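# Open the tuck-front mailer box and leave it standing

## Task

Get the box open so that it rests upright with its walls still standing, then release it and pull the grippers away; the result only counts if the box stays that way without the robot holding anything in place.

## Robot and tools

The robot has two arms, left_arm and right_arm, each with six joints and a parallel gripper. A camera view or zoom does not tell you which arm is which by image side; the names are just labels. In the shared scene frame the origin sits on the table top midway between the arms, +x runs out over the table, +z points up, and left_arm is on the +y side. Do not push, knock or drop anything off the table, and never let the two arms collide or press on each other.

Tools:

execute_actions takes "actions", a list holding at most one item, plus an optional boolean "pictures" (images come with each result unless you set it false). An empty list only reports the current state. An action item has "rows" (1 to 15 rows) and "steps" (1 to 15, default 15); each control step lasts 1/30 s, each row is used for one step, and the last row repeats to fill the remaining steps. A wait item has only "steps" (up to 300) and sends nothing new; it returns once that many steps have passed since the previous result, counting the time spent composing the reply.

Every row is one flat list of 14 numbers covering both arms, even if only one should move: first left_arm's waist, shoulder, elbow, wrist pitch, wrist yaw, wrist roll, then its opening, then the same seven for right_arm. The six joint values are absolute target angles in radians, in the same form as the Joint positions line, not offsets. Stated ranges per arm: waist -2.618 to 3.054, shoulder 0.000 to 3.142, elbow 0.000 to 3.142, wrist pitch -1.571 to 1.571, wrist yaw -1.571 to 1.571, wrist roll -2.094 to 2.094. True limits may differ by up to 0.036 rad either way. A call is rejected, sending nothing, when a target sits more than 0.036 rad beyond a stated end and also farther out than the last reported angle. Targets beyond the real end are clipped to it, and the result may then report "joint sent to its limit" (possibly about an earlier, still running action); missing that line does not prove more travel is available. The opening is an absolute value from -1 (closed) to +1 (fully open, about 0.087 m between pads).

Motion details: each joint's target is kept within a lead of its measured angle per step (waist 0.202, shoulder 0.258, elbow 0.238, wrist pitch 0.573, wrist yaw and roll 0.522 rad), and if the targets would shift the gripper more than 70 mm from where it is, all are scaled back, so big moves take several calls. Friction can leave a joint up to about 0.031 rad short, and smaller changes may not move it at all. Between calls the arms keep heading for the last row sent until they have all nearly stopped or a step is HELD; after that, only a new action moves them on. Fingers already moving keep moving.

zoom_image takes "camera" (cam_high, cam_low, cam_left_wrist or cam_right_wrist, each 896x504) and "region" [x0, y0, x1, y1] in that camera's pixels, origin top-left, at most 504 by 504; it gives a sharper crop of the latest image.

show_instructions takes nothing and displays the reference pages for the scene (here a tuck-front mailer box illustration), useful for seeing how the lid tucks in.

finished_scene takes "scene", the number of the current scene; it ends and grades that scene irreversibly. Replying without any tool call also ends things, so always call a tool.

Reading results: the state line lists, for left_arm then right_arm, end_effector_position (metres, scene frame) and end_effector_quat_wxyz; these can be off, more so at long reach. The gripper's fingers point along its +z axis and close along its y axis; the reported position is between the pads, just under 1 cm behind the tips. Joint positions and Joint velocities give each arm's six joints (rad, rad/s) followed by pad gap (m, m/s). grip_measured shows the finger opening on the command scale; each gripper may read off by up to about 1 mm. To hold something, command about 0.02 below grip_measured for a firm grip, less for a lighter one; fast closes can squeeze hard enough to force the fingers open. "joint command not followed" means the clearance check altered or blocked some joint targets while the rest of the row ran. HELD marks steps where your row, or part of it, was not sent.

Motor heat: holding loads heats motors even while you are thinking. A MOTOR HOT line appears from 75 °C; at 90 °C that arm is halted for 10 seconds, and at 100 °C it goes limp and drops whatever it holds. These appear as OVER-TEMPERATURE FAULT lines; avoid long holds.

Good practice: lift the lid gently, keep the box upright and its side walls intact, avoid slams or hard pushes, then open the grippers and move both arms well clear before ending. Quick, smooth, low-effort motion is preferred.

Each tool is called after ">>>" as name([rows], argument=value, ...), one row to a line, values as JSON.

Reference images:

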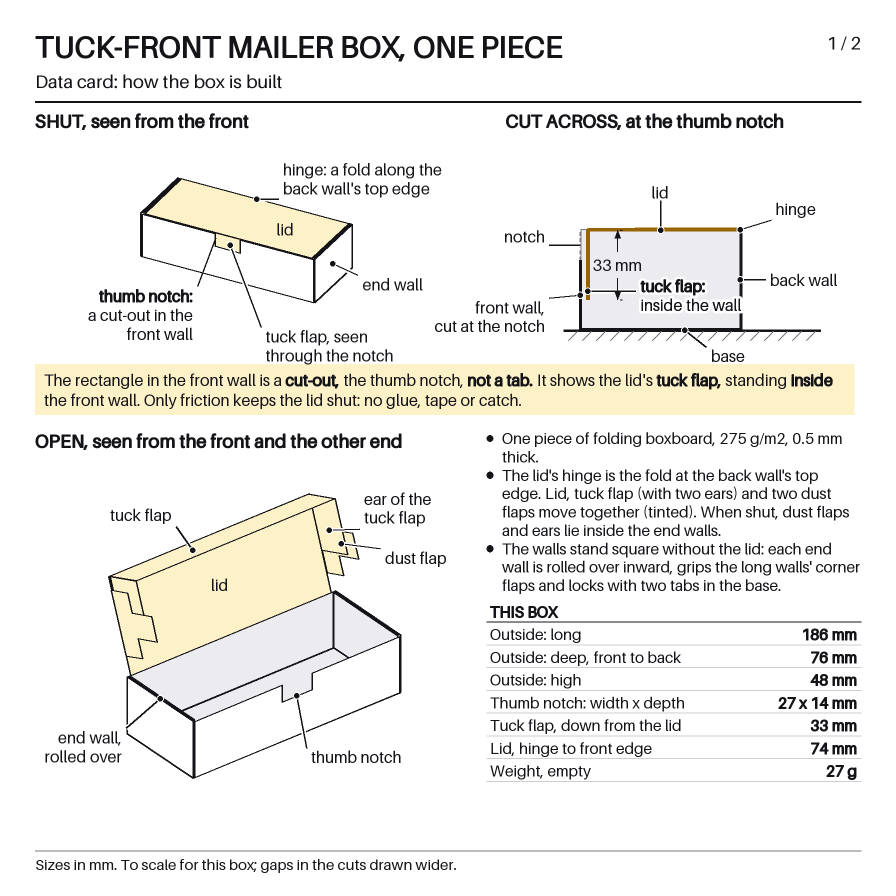

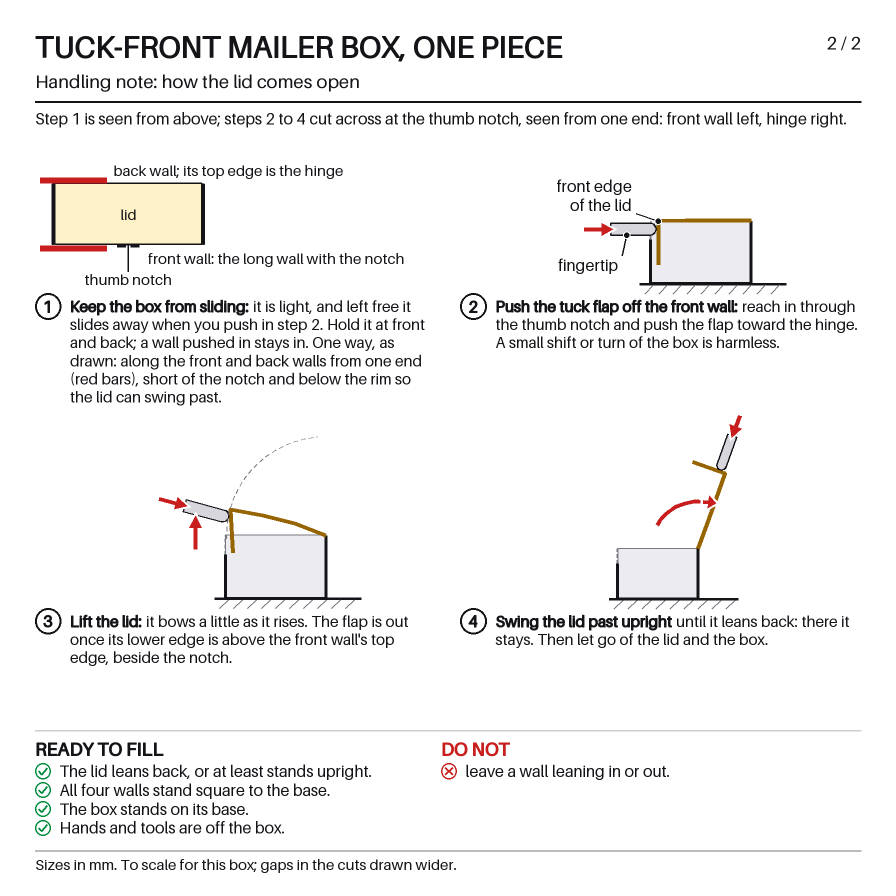

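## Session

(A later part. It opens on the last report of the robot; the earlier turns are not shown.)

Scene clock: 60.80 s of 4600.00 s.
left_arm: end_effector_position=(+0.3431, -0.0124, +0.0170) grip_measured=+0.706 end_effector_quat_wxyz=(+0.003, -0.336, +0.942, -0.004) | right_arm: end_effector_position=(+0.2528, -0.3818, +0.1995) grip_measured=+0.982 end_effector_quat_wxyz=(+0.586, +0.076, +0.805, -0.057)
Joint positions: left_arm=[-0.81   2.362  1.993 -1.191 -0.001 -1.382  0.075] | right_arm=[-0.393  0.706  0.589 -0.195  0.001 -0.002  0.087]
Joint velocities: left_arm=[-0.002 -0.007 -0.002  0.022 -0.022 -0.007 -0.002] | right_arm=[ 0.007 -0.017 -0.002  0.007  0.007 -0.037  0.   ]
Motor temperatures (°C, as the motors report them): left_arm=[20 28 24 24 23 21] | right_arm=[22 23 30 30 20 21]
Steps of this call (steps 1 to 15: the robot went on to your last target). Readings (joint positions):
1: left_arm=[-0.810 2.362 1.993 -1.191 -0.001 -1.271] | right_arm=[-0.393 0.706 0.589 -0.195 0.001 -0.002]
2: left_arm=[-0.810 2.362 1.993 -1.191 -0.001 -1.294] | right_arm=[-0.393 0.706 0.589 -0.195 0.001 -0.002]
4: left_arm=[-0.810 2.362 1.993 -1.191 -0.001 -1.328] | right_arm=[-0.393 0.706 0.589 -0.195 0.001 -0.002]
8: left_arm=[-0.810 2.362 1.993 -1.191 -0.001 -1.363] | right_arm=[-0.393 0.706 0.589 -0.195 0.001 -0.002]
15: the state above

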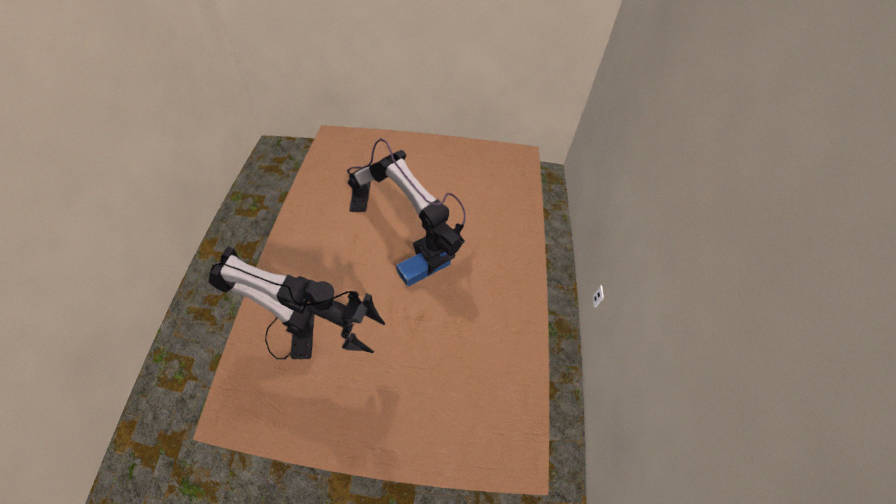

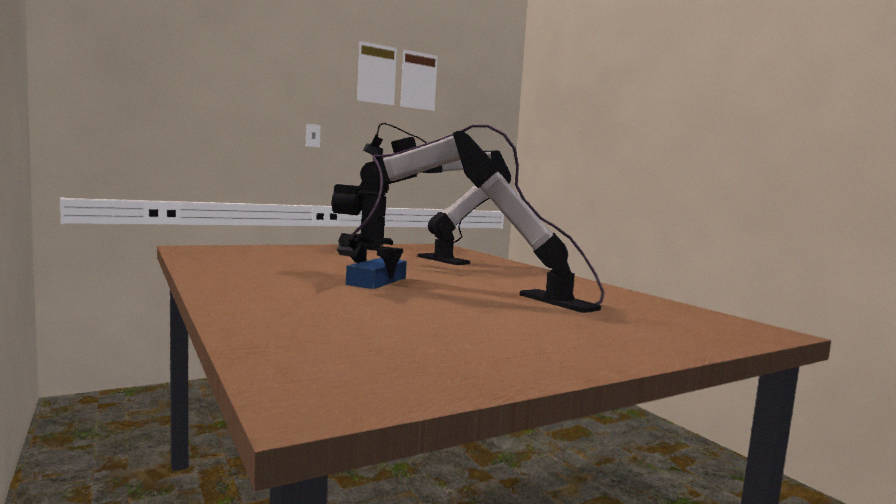

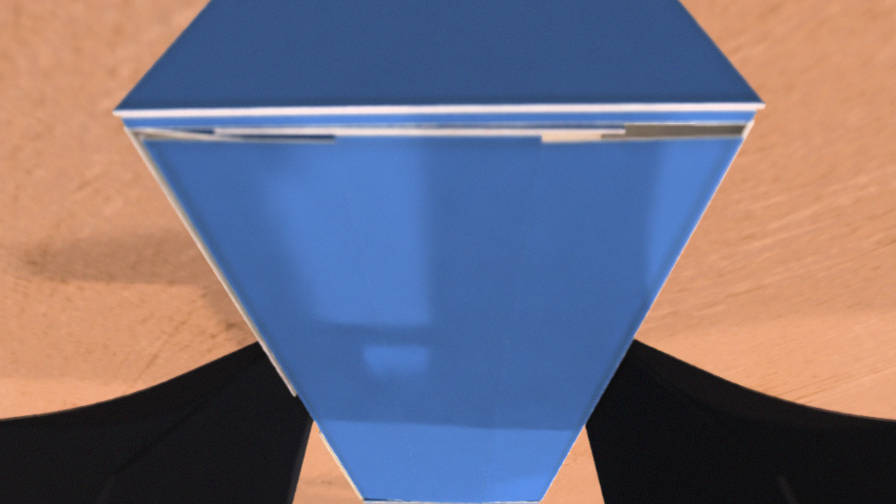

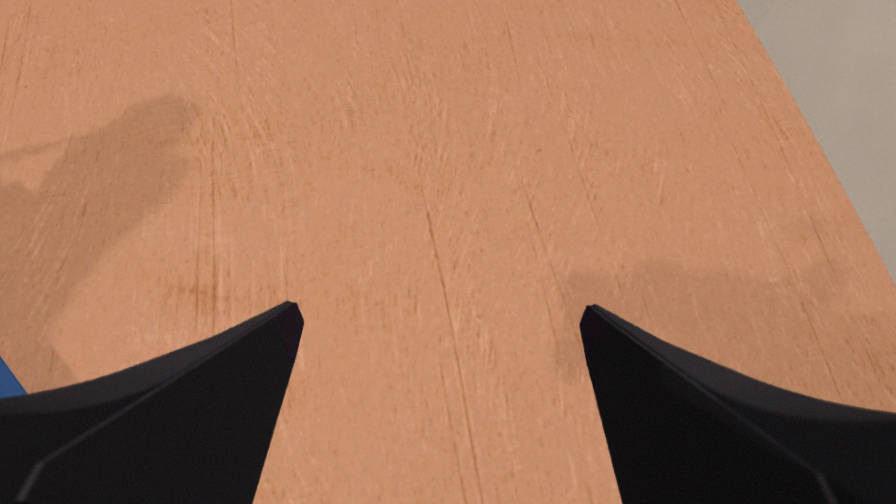

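>>> execute_actions([
  {"rows": [[-0.812,2.364,1.995,-1.19,0,-1.39,0.74, -0.37,0.72,0.58,-0.15,0,0,1],[-0.812,2.364,2.0,-1.19,0,-1.39,0.80, -0.34,0.75,0.57,-0.10,0,0,1],[-0.812,2.364,2.005,-1.195,0,-1.39,0.88, -0.31,0.78,0.56,-0.05,0,0,1],[-0.812,2.364,2.01,-1.20,0,-1.39,1, -0.28,0.81,0.55,0.0,0,0,1],[-0.812,2.364,2.015,-1.215,0,-1.39,1, -0.25,0.84,0.54,0.05,0,0,1],[-0.812,2.364,2.025,-1.23,0,-1.39,1, -0.22,0.87,0.53,0.10,0,0,1],[-0.812,2.364,2.035,-1.243,0,-1.39,1, -0.19,0.90,0.52,0.15,0,0,1],[-0.812,2.364,2.047,-1.256,0,-1.39,1, -0.16,0.93,0.51,0.20,0,0,1],[-0.812,2.364,2.059,-1.269,0,-1.39,1, -0.13,0.96,0.50,0.25,0,0,1],[-0.812,2.364,2.071,-1.282,0,-1.39,1, -0.10,0.99,0.49,0.30,0,0,1],[-0.812,2.364,2.083,-1.295,0,-1.39,1, -0.07,1.02,0.48,0.35,0,0,1],[-0.812,2.364,2.095,-1.308,0,-1.39,1, -0.04,1.05,0.47,0.40,0,0,1],[-0.812,2.364,2.107,-1.321,0,-1.39,1, -0.01,1.08,0.46,0.45,0,0,1],[-0.812,2.364,2.119,-1.334,0,-1.39,1, 0.02,1.11,0.45,0.50,0,0,1],[-0.812,2.364,2.131,-1.347,0,-1.39,1, 0.05,1.14,0.44,0.55,0,0,1]], "steps": 15},
], pictures=false)

>>> execute_actions([
  {"rows": [[-0.812,2.364,2.143,-1.36,0,-1.39,1, 0.08,1.17,0.43,0.60,0,0,1],[-0.812,2.364,2.155,-1.373,0,-1.39,1, 0.11,1.20,0.42,0.65,0,0,1],[-0.812,2.364,2.167,-1.386,0,-1.39,1, 0.14,1.23,0.41,0.70,0,0,1],[-0.812,2.364,2.179,-1.398,0,-1.39,1, 0.17,1.26,0.40,0.75,0,0,1],[-0.812,2.364,2.191,-1.41,0,-1.39,1, 0.20,1.29,0.39,0.80,0,0,1],[-0.812,2.364,2.203,-1.42,0,-1.39,1, 0.23,1.32,0.38,0.85,0,0,1],[-0.812,2.364,2.215,-1.43,0,-1.39,1, 0.26,1.35,0.37,0.90,0,0,1],[-0.812,2.364,2.227,-1.44,0,-1.39,1, 0.29,1.38,0.36,0.94,0,0,1],[-0.812,2.36,2.24,-1.45,0,-1.39,1, 0.32,1.41,0.35,0.97,0,0,1],[-0.812,2.35,2.25,-1.46,0,-1.39,1, 0.35,1.44,0.34,1.0,0,0,1],[-0.812,2.33,2.25,-1.47,0,-1.39,1, 0.38,1.47,0.33,1.03,0,0,1],[-0.812,2.30,2.25,-1.48,0,-1.39,1, 0.41,1.50,0.32,1.06,0,0,1],[-0.812,2.27,2.24,-1.49,0,-1.39,1, 0.44,1.53,0.31,1.08,0,0,1],[-0.812,2.24,2.22,-1.50,0,-1.39,1, 0.465,1.56,0.30,1.10,0,0,1],[-0.812,2.20,2.20,-1.50,0,-1.39,1, 0.49,1.59,0.29,1.12,0,0,1]], "steps": 15},
])

Scene clock: 71.53 s of 4600.00 s.
left_arm: end_effector_position=(+0.3472, -0.0159, +0.0436) grip_measured=+0.998 end_effector_quat_wxyz=(+0.006, -0.338, +0.941, -0.010) | right_arm: end_effector_position=(+0.3184, -0.2567, +0.1519) grip_measured=+0.982 end_effector_quat_wxyz=(+0.605, -0.077, +0.791, +0.057)
Joint positions: left_arm=[-0.81   2.362  2.099 -1.284 -0.001 -1.388  0.087] | right_arm=[-0.008  1.078  0.479  0.335  0.004 -0.002  0.087]
Joint velocities: left_arm=[-0.007 -0.002  0.349 -0.256 -0.066 -0.081 -0.001] | right_arm=[ 0.852  0.828 -0.256  1.399 -0.066 -0.007 -0.001]
Motor temperatures (°C, as the motors report them): left_arm=[20 30 25 23 23 21] | right_arm=[22 23 30 31 20 21]
Steps of this call (steps 1 to 15: the robot went on to your last target; steps 16 to 90: nothing new was sent; then 7.23 s passed at rest; steps 91 to 105: all 15 steps of this action). Readings (joint positions):
91: left_arm=[-0.810 2.362 1.993 -1.191 -0.001 -1.388] | right_arm=[-0.391 0.706 0.589 -0.192 0.001 -0.002]
92: left_arm=[-0.810 2.362 1.993 -1.191 -0.001 -1.388] | right_arm=[-0.382 0.710 0.589 -0.181 0.003 -0.002]
94: left_arm=[-0.810 2.362 1.993 -1.191 -0.001 -1.388] | right_arm=[-0.338 0.741 0.589 -0.128 0.004 -0.002]
98: left_arm=[-0.810 2.362 2.014 -1.213 -0.001 -1.388] | right_arm=[-0.218 0.860 0.559 0.030 0.004 -0.002]
105: the state above

Scene clock: 72.03 s of 4600.00 s.
left_arm: end_effector_position=(+0.3402, -0.0100, +0.1040) grip_measured=+0.998 end_effector_quat_wxyz=(+0.014, -0.338, +0.941, -0.022) | right_arm: end_effector_position=(+0.2767, -0.0923, +0.0820) grip_measured=+0.982 end_effector_quat_wxyz=(+0.602, -0.245, +0.734, +0.199)
Joint positions: left_arm=[-0.81   2.295  2.224 -1.447 -0.001 -1.388  0.087] | right_arm=[ 0.44   1.524  0.333  0.992  0.003 -0.002  0.087]
Joint velocities: left_arm=[-0.002 -0.838 -0.252 -0.198 -0.022 -0.051 -0.001] | right_arm=[ 0.759  0.877 -0.295  0.886 -0.037  0.081 -0.   ]
Motor temperatures (°C, as the motors report them): left_arm=[20 30 25 23 23 21] | right_arm=[22 23 30 31 20 21]
Steps of this call (steps 1 to 15: all 15 steps of this action). Readings (joint positions):
1: left_arm=[-0.810 2.362 2.111 -1.296 -0.001 -1.388] | right_arm=[0.022 1.108 0.469 0.383 0.004 -0.002]
2: left_arm=[-0.810 2.362 2.123 -1.308 -0.001 -1.388] | right_arm=[0.052 1.137 0.460 0.432 0.004 -0.002]
4: left_arm=[-0.810 2.362 2.146 -1.333 -0.001 -1.388] | right_arm=[0.112 1.196 0.441 0.531 0.003 -0.002]
8: left_arm=[-0.810 2.362 2.194 -1.380 -0.001 -1.388] | right_arm=[0.232 1.315 0.402 0.729 0.003 -0.002]
15: the state above

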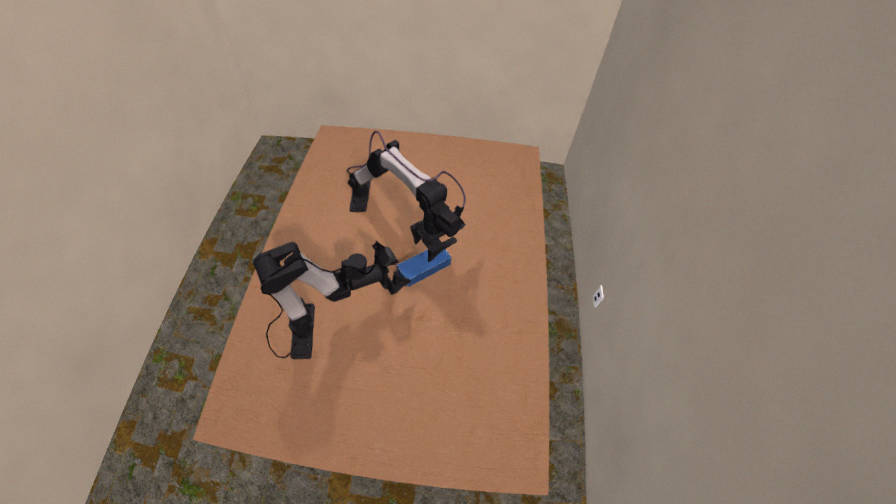

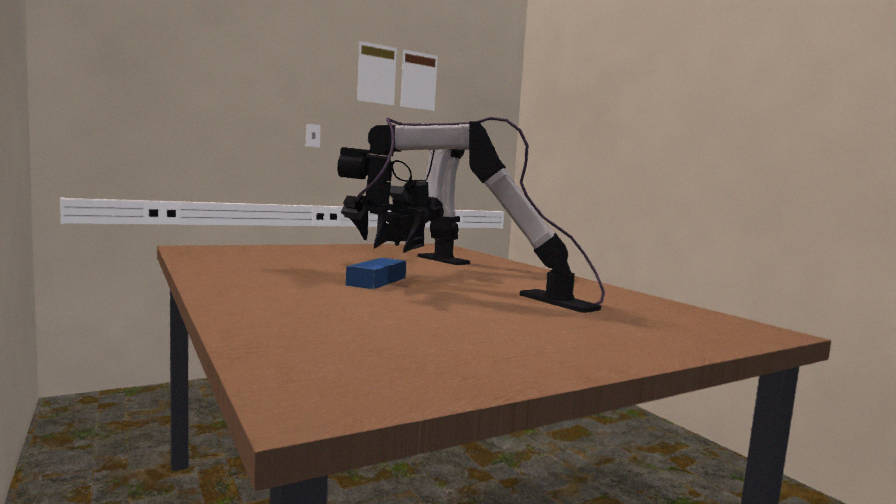

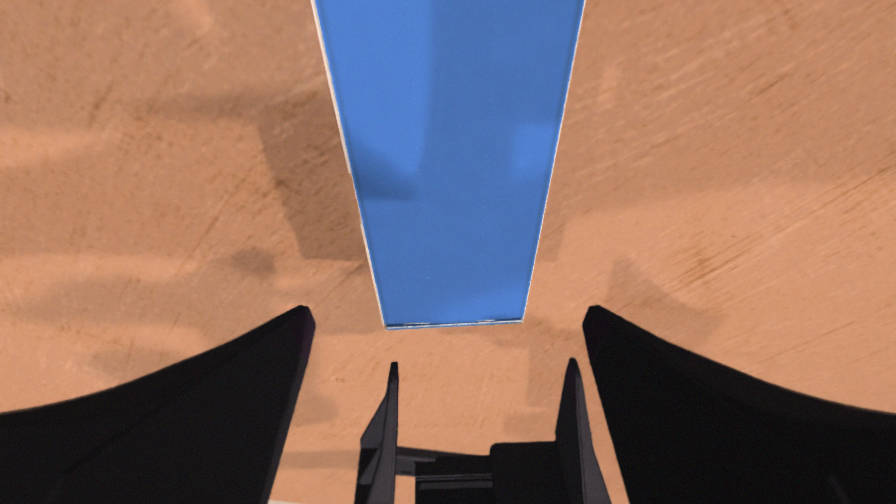

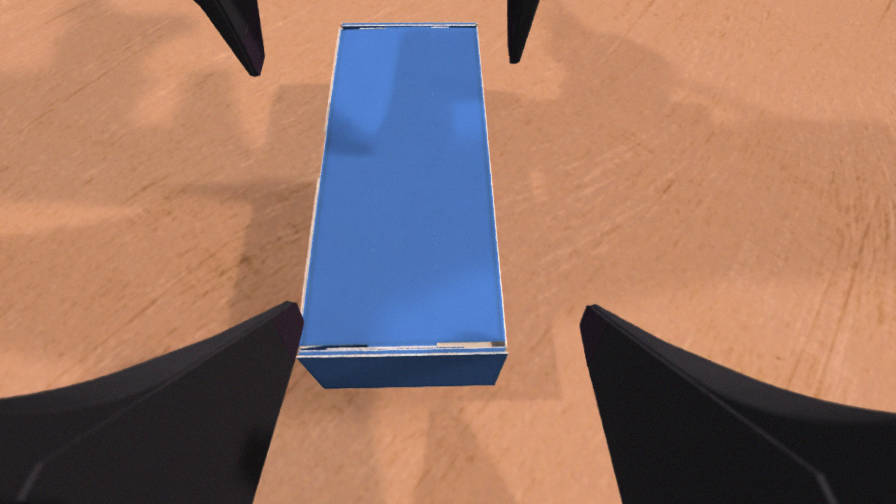

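>>> execute_actions([
  {"rows": [[-0.812,2.14,2.14,-1.44,0,-1.30,0.9, 0.49,1.59,0.275,1.12,0,0,1],[-0.812,2.07,2.07,-1.38,0,-1.21,0.75, 0.49,1.595,0.26,1.12,0,0,1],[-0.812,2.0,2.0,-1.32,0,-1.12,0.6, 0.49,1.60,0.25,1.12,0,0,1],[-0.812,1.93,1.93,-1.26,0,-1.03,0.45, 0.49,1.61,0.24,1.125,0,0,1],[-0.812,1.86,1.86,-1.20,0,-0.94,0.3, 0.49,1.62,0.24,1.13,0,0,1],[-0.812,1.79,1.79,-1.13,0,-0.85,0.15, 0.49,1.63,0.24,1.135,0,0,1],[-0.812,1.72,1.72,-1.06,0,-0.76,0.0, 0.49,1.64,0.24,1.14,0,0,1],[-0.812,1.65,1.65,-0.99,0,-0.67,-0.15, 0.49,1.65,0.24,1.14,0,0,1],[-0.812,1.58,1.58,-0.92,0,-0.58,-0.3, 0.49,1.66,0.24,1.14,0,0,1],[-0.812,1.51,1.51,-0.85,0,-0.49,-0.45, 0.49,1.67,0.24,1.14,0,0,1],[-0.812,1.44,1.44,-0.78,0,-0.40,-0.6, 0.49,1.68,0.24,1.14,0,0,1],[-0.812,1.37,1.37,-0.71,0,-0.31,-0.75, 0.49,1.685,0.24,1.14,0,0,1],[-0.812,1.31,1.31,-0.64,0,-0.22,-0.85, 0.49,1.685,0.24,1.14,0,0,1],[-0.812,1.26,1.25,-0.57,0,-0.13,-0.95, 0.49,1.685,0.24,1.14,0,0,1],[-0.812,1.22,1.19,-0.50,0,-0.05,-1, 0.49,1.685,0.24,1.14,0,0,1]], "steps": 15},
], pictures=false)

>>> execute_actions([
  {"rows": [[-0.815,1.20,1.14,-0.42,0,0,-1, 0.49,1.685,0.24,1.14,0,0,1],[-0.82,1.20,1.09,-0.34,0,0.01,-1, 0.49,1.685,0.24,1.14,0,0,1],[-0.825,1.20,1.04,-0.26,0,0.01,-1, 0.49,1.685,0.24,1.14,0,0,1],[-0.83,1.20,0.98,-0.18,0,0.01,-1, 0.49,1.685,0.24,1.14,0,0,1],[-0.835,1.21,0.93,-0.10,0,0.01,-1, 0.49,1.685,0.24,1.14,0,0,1],[-0.84,1.22,0.87,-0.02,0,0.01,-1, 0.49,1.685,0.24,1.14,0,0,1],[-0.845,1.23,0.82,0.06,0,0.01,-1, 0.49,1.685,0.24,1.14,0,0,1],[-0.85,1.24,0.76,0.14,0,0.01,-1, 0.49,1.685,0.24,1.14,0,0,1],[-0.855,1.25,0.71,0.22,0,0.01,-1, 0.49,1.685,0.24,1.14,0,0,1],[-0.86,1.26,0.65,0.30,0,0.01,-1, 0.49,1.685,0.24,1.14,0,0,1],[-0.865,1.27,0.60,0.38,0,0.01,-1, 0.49,1.685,0.24,1.14,0,0,1],[-0.87,1.28,0.55,0.46,0,0.01,-1, 0.49,1.685,0.24,1.14,0,0,1],[-0.88,1.29,0.50,0.54,0,0.01,-1, 0.49,1.685,0.24,1.14,0,0,1],[-0.89,1.30,0.45,0.62,0,0.01,-1, 0.49,1.685,0.24,1.14,0,0,1],[-0.895,1.30,0.40,0.70,0,0.01,-1, 0.49,1.685,0.24,1.14,0,0,1]], "steps": 15},
])

Scene clock: 79.00 s of 4600.00 s.
left_arm: end_effector_position=(+0.2776, +0.0738, +0.2432) grip_measured=-0.969 end_effector_quat_wxyz=(+0.348, +0.127, +0.903, -0.216) | right_arm: end_effector_position=(+0.2513, -0.0888, +0.0344) grip_measured=+0.982 end_effector_quat_wxyz=(+0.565, -0.272, +0.752, +0.203)
Joint positions: left_arm=[-0.81   1.279  1.325 -0.773 -0.001 -0.418  0.001] | right_arm=[ 0.486  1.669  0.261  1.124 -0.    -0.002  0.087]
Joint velocities: left_arm=[-0.007 -1.648 -1.731  2.059  0.066  2.396 -0.057] | right_arm=[ 0.007  0.027  0.017 -0.022 -0.051 -0.007 -0.001]
Motor temperatures (°C, as the motors report them): left_arm=[20 30 25 23 23 21] | right_arm=[22 23 30 31 20 21]
Steps of this call (steps 1 to 30: the robot went on to your last target; steps 31 to 90: nothing new was sent; then 3.47 s passed at rest; steps 91 to 105: all 15 steps of this action). Readings (joint positions):
91: left_arm=[-0.810 2.173 2.205 -1.477 -0.001 -1.376] | right_arm=[0.486 1.582 0.305 1.109 -0.000 -0.002]
92: left_arm=[-0.810 2.153 2.168 -1.454 -0.001 -1.349] | right_arm=[0.486 1.582 0.303 1.111 -0.000 -0.002]
94: left_arm=[-0.810 2.074 2.044 -1.391 -0.001 -1.260] | right_arm=[0.486 1.582 0.286 1.117 -0.000 -0.002]
98: left_arm=[-0.810 1.807 1.769 -1.220 -0.001 -0.995] | right_arm=[0.486 1.615 0.262 1.122 -0.000 -0.002]
105: the state above

Scene clock: 79.50 s of 4600.00 s.
left_arm: end_effector_position=(+0.2898, +0.0553, +0.0920) grip_measured=-1.000 end_effector_quat_wxyz=(+0.498, +0.306, +0.786, -0.202) | right_arm: end_effector_position=(+0.2517, -0.0885, +0.0353) grip_measured=+0.982 end_effector_quat_wxyz=(+0.566, -0.271, +0.751, +0.203)
Joint positions: left_arm=[-0.871  1.285  0.495  0.354 -0.001 -0.015  0.   ] | right_arm=[ 0.486  1.67   0.261  1.129 -0.    -0.002  0.087]
Joint velocities: left_arm=[-0.217  0.198 -1.433  2.176 -0.037  0.125  0.   ] | right_arm=[ 0.012  0.017 -0.012 -0.051  0.022  0.007 -0.   ]
Motor temperatures (°C, as the motors report them): left_arm=[20 30 25 23 23 21] | right_arm=[22 23 30 32 20 21]
Steps of this call (steps 1 to 15: all 15 steps of this action). Readings (joint positions):
1: left_arm=[-0.810 1.230 1.268 -0.704 -0.001 -0.338] | right_arm=[0.486 1.670 0.261 1.124 -0.000 -0.002]
2: left_arm=[-0.810 1.194 1.215 -0.632 -0.001 -0.271] | right_arm=[0.486 1.670 0.261 1.125 -0.000 -0.002]
4: left_arm=[-0.811 1.168 1.114 -0.475 -0.001 -0.173] | right_arm=[0.486 1.670 0.261 1.127 -0.000 -0.002]
8: left_arm=[-0.830 1.197 0.882 -0.164 -0.001 -0.070] | right_arm=[0.486 1.670 0.261 1.128 -0.000 -0.002]
15: the state above

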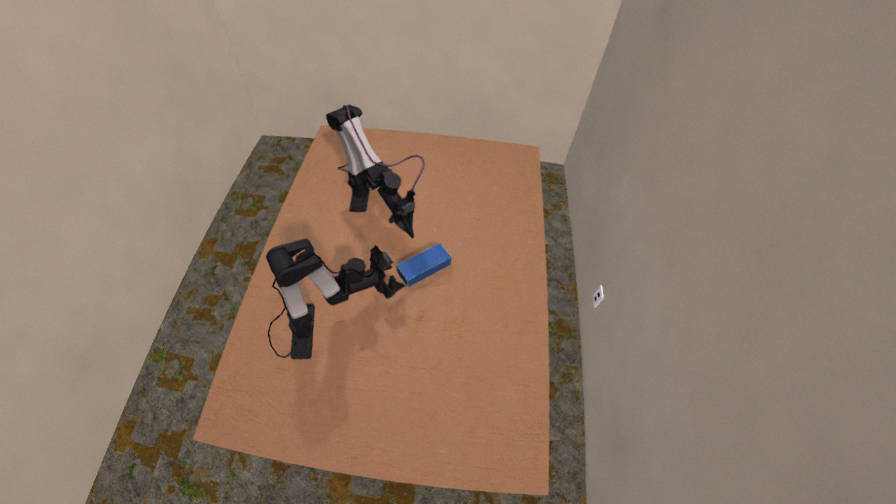

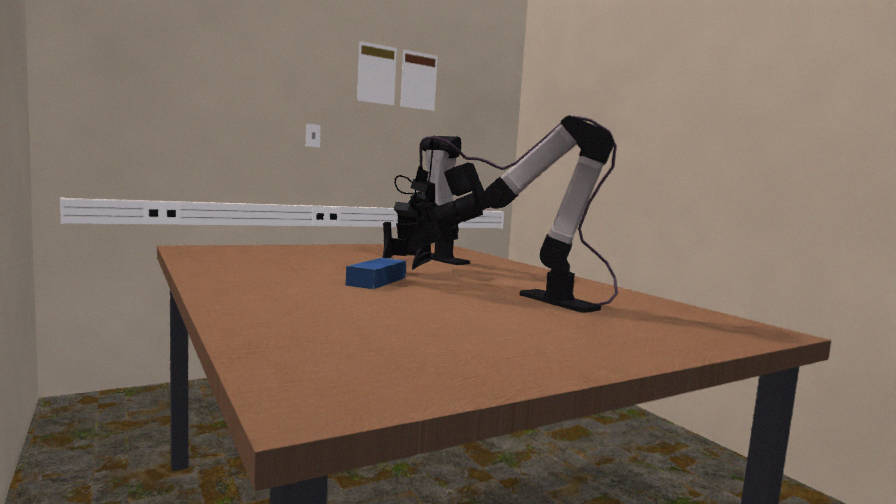

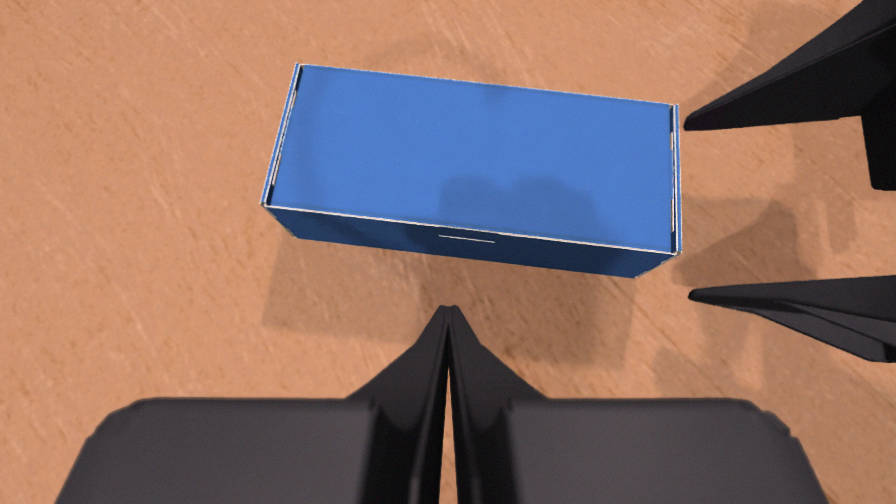

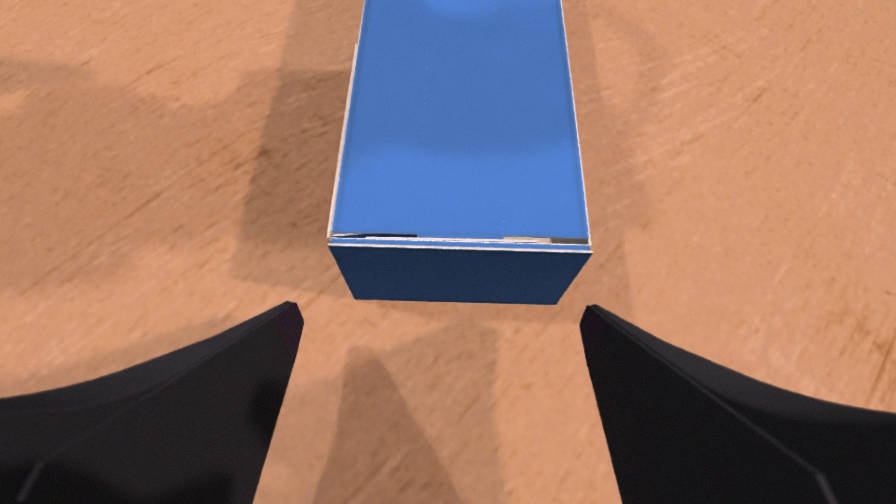

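>>> execute_actions([
  {"rows": [[-0.895,1.32,0.37,0.76,0,0.01,-1, 0.48,1.69,0.26,1.15,0,0,1],[-0.895,1.34,0.34,0.82,0,0.01,-1, 0.475,1.70,0.26,1.165,0,0,1],[-0.895,1.37,0.31,0.88,0,0.01,-1, 0.47,1.715,0.26,1.18,0,0,1],[-0.895,1.40,0.29,0.93,0,0.01,-1, 0.468,1.73,0.26,1.195,0,0,1],[-0.895,1.43,0.27,0.98,0,0.01,-1, 0.468,1.745,0.26,1.21,0,0,1],[-0.895,1.46,0.255,1.03,0,0.01,-1, 0.468,1.76,0.26,1.22,0,0,1],[-0.895,1.49,0.245,1.08,0,0.01,-1, 0.468,1.77,0.26,1.23,0,0,1],[-0.895,1.52,0.235,1.13,0,0.01,-1, 0.468,1.78,0.26,1.23,0,0,1],[-0.895,1.55,0.23,1.18,0,0.01,-1, 0.468,1.79,0.26,1.23,0,0,1],[-0.895,1.58,0.225,1.22,0,0.01,-1, 0.468,1.79,0.26,1.23,0,0,1],[-0.895,1.61,0.22,1.26,0,0.01,-1, 0.468,1.79,0.26,1.23,0,0,1],[-0.895,1.64,0.215,1.29,0,0.01,-1, 0.468,1.79,0.26,1.23,0,0,1],[-0.895,1.67,0.21,1.32,0,0.01,-1, 0.468,1.79,0.26,1.23,0,0,1],[-0.895,1.70,0.21,1.34,0,0.01,-1, 0.468,1.79,0.26,1.23,0,0,1],[-0.895,1.72,0.21,1.34,0,0.01,-1, 0.468,1.79,0.26,1.23,0,0,1]], "steps": 15},
])

Scene clock: 83.33 s of 4600.00 s.
left_arm: end_effector_position=(+0.2891, +0.0499, +0.0487) grip_measured=-1.000 end_effector_quat_wxyz=(+0.582, +0.293, +0.721, -0.236) | right_arm: end_effector_position=(+0.2537, -0.0914, +0.0163) grip_measured=+0.982 end_effector_quat_wxyz=(+0.558, -0.270, +0.760, +0.197)
Joint positions: left_arm=[-0.885  1.661  0.231  1.216 -0.001 -0.     0.   ] | right_arm=[ 0.477  1.775  0.261  1.209 -0.    -0.002  0.087]
Joint velocities: left_arm=[-0.002  0.745 -0.022  0.872  0.051 -0.037  0.   ] | right_arm=[ 0.002  0.022  0.007  0.139  0.007 -0.022  0.001]
Motor temperatures (°C, as the motors report them): left_arm=[20 29 25 24 23 21] | right_arm=[22 23 29 32 20 21]
Steps of this call (steps 1 to 45: the robot went on to your last target; steps 46 to 100: nothing new was sent; steps 101 to 115: all 15 steps of this action). Readings (joint positions):
101: left_arm=[-0.885 1.296 0.403 0.706 -0.001 -0.000] | right_arm=[0.486 1.670 0.261 1.130 -0.000 -0.002]
102: left_arm=[-0.885 1.300 0.394 0.730 -0.001 -0.000] | right_arm=[0.486 1.671 0.261 1.134 -0.000 -0.002]
104: left_arm=[-0.885 1.325 0.358 0.806 -0.001 -0.000] | right_arm=[0.483 1.686 0.261 1.153 -0.000 -0.002]
108: left_arm=[-0.885 1.450 0.276 0.956 -0.001 -0.000] | right_arm=[0.477 1.743 0.261 1.190 -0.000 -0.002]
115: the state above

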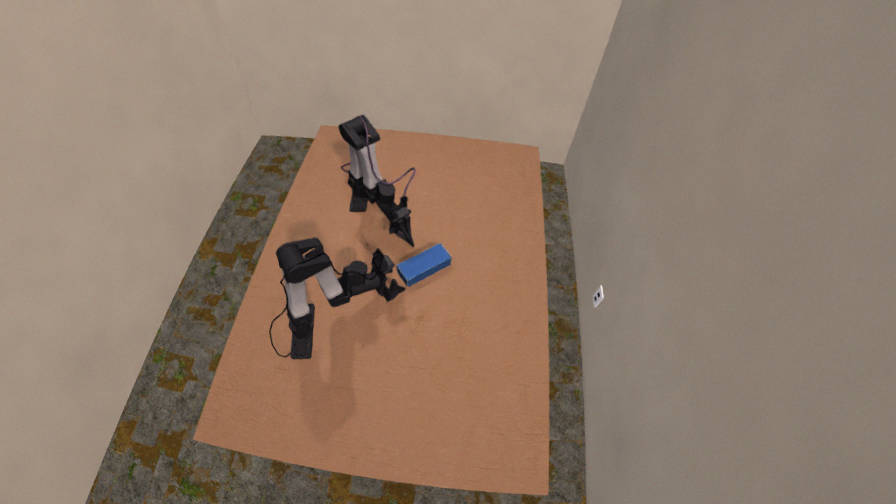

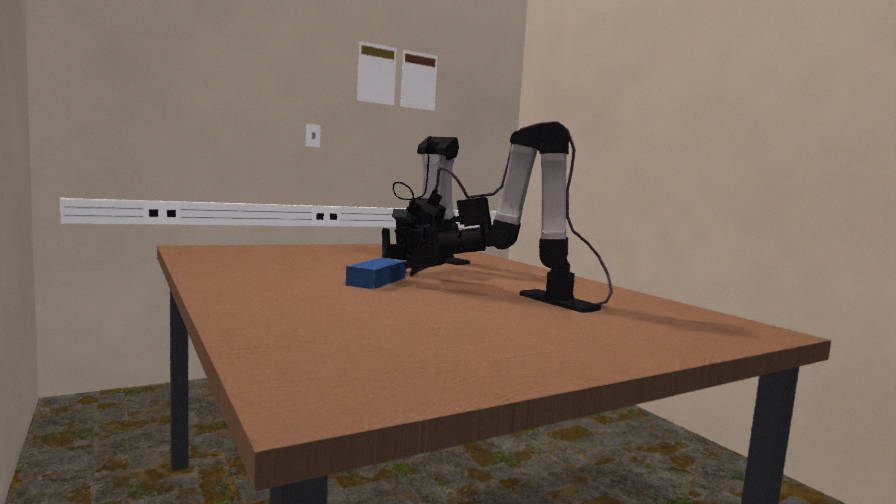

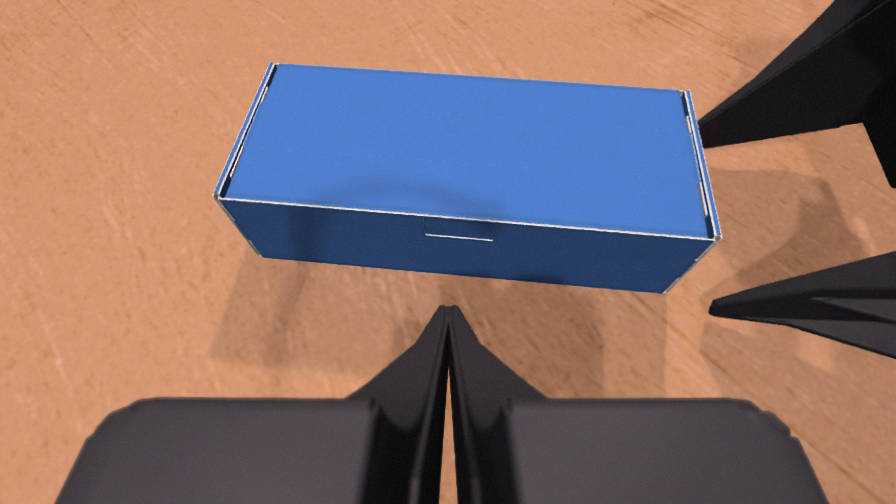

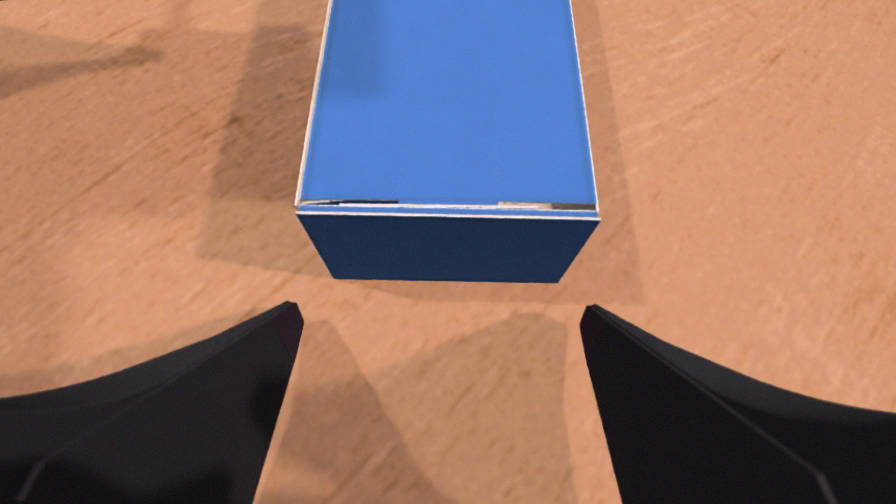

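>>> execute_actions([
  {"rows": [[-0.905,1.72,0.21,1.34,0,0.01,-1, 0.466,1.79,0.28,1.22,0,0,1],[-0.905,1.72,0.21,1.34,0,0.01,-1, 0.466,1.797,0.295,1.21,0,0,1],[-0.905,1.72,0.21,1.34,0,0.01,-1, 0.466,1.806,0.312,1.20,0,0,1],[-0.905,1.72,0.21,1.34,0,0.01,-1, 0.466,1.815,0.329,1.19,0,0,1],[-0.905,1.72,0.21,1.34,0,0.01,-1, 0.466,1.824,0.346,1.18,0,0,1],[-0.905,1.72,0.21,1.34,0,0.01,-1, 0.466,1.833,0.363,1.172,0,0,1],[-0.905,1.72,0.21,1.34,0,0.01,-1, 0.466,1.842,0.38,1.164,0,0,1],[-0.905,1.72,0.21,1.34,0,0.01,-1, 0.466,1.851,0.397,1.156,0,0,1],[-0.905,1.72,0.21,1.34,0,0.01,-1, 0.466,1.86,0.414,1.148,0,0,1],[-0.905,1.72,0.21,1.34,0,0.01,-1, 0.466,1.869,0.431,1.14,0,0,1],[-0.905,1.72,0.21,1.34,0,0.01,-1, 0.466,1.878,0.448,1.132,0,0,1],[-0.905,1.72,0.21,1.34,0,0.01,-1, 0.466,1.887,0.465,1.124,0,0,1],[-0.905,1.72,0.21,1.34,0,0.01,-1, 0.466,1.896,0.48,1.116,0,0,1],[-0.905,1.72,0.21,1.34,0,0.01,-1, 0.466,1.905,0.492,1.11,0,0,1],[-0.905,1.72,0.21,1.34,0,0.01,-1, 0.466,1.915,0.50,1.11,0,0,1]], "steps": 15},
], pictures=false)

>>> execute_actions([
  {"steps": 10},
])

Scene clock: 87.23 s of 4600.00 s.
left_arm: end_effector_position=(+0.2914, +0.0428, +0.0607) grip_measured=-1.000 end_effector_quat_wxyz=(+0.607, +0.287, +0.698, -0.249) | right_arm: end_effector_position=(+0.2957, -0.0574, +0.0260) grip_measured=+0.982 end_effector_quat_wxyz=(+0.572, -0.266, +0.749, +0.202)
Joint positions: left_arm=[-0.894  1.705  0.227  1.338 -0.001 -0.     0.   ] | right_arm=[ 0.477  1.88   0.464  1.149 -0.    -0.002  0.087]
Joint velocities: left_arm=[-0.012  0.012  0.002 -0.037 -0.022  0.037  0.   ] | right_arm=[ 0.002  0.242  0.379 -0.081 -0.022 -0.022  0.001]
Motor temperatures (°C, as the motors report them): left_arm=[20 28 25 25 23 21] | right_arm=[22 23 29 32 20 21]
Steps of this call (steps 1 to 30: the robot went on to your last target; steps 31 to 90: nothing new was sent; then 0.40 s passed at rest; steps 91 to 105: all 15 steps of this action). Readings (joint positions):
91: left_arm=[-0.886 1.705 0.227 1.338 -0.001 -0.000] | right_arm=[0.477 1.775 0.261 1.219 -0.000 -0.002]
92: left_arm=[-0.888 1.705 0.227 1.338 -0.001 -0.000] | right_arm=[0.477 1.775 0.263 1.218 -0.000 -0.002]
94: left_arm=[-0.893 1.705 0.227 1.338 -0.001 -0.000] | right_arm=[0.477 1.783 0.280 1.214 -0.000 -0.002]
98: left_arm=[-0.894 1.705 0.227 1.338 -0.001 -0.000] | right_arm=[0.477 1.818 0.348 1.195 -0.000 -0.002]
105: the state above

Scene clock: 87.57 s of 4600.00 s.
left_arm: end_effector_position=(+0.2914, +0.0428, +0.0607) grip_measured=-1.000 end_effector_quat_wxyz=(+0.607, +0.287, +0.698, -0.249) | right_arm: end_effector_position=(+0.2972, -0.0562, +0.0195) grip_measured=+0.982 end_effector_quat_wxyz=(+0.563, -0.269, +0.756, +0.199)
Joint positions: left_arm=[-0.894  1.705  0.227  1.338 -0.001 -0.     0.   ] | right_arm=[ 0.477  1.897  0.481  1.125 -0.    -0.002  0.087]
Joint velocities: left_arm=[ 0.017  0.002  0.012 -0.037 -0.007 -0.007  0.   ] | right_arm=[ 0.002 -0.007  0.002 -0.022  0.022 -0.037  0.001]
Motor temperatures (°C, as the motors report them): left_arm=[20 28 25 25 23 21] | right_arm=[22 23 29 32 20 21]
Steps of this call (steps 1 to 10: the robot went on to your last target). Readings (joint positions):
1: left_arm=[-0.894 1.705 0.227 1.338 -0.001 -0.000] | right_arm=[0.477 1.888 0.474 1.145 -0.000 -0.002]
2: left_arm=[-0.894 1.705 0.227 1.338 -0.001 -0.000] | right_arm=[0.477 1.892 0.479 1.141 -0.000 -0.002]
4: left_arm=[-0.894 1.705 0.227 1.338 -0.001 -0.000] | right_arm=[0.477 1.896 0.481 1.135 -0.000 -0.002]
8: left_arm=[-0.894 1.705 0.227 1.338 -0.001 -0.000] | right_arm=[0.477 1.897 0.481 1.127 -0.000 -0.002]
10: the state above

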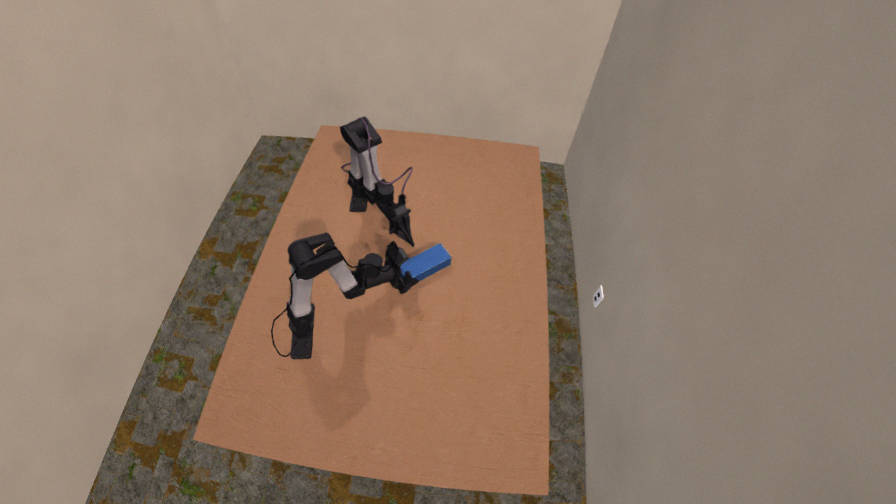

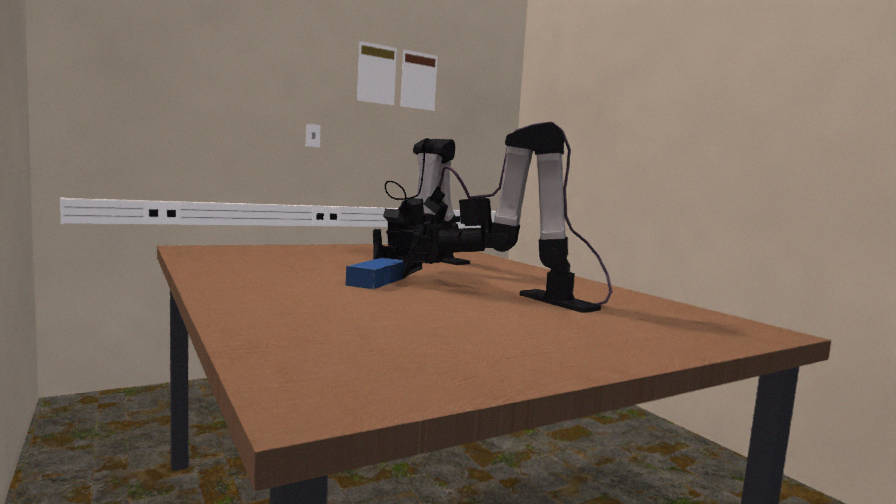

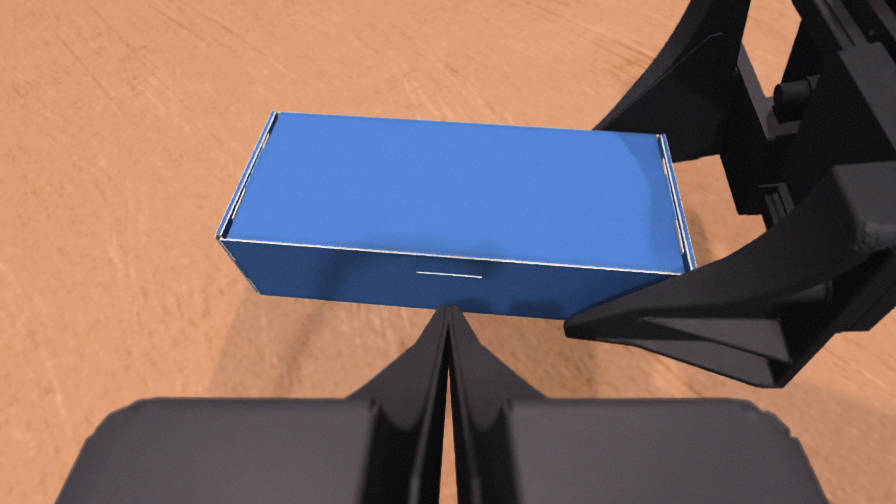

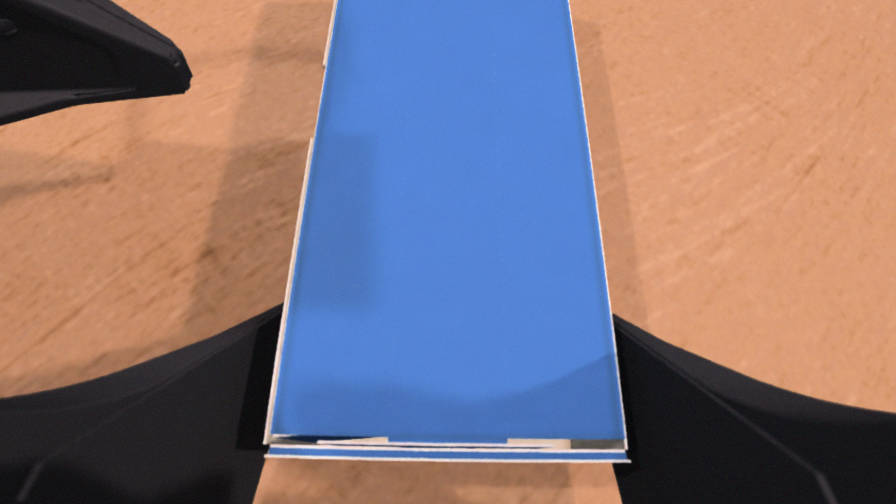

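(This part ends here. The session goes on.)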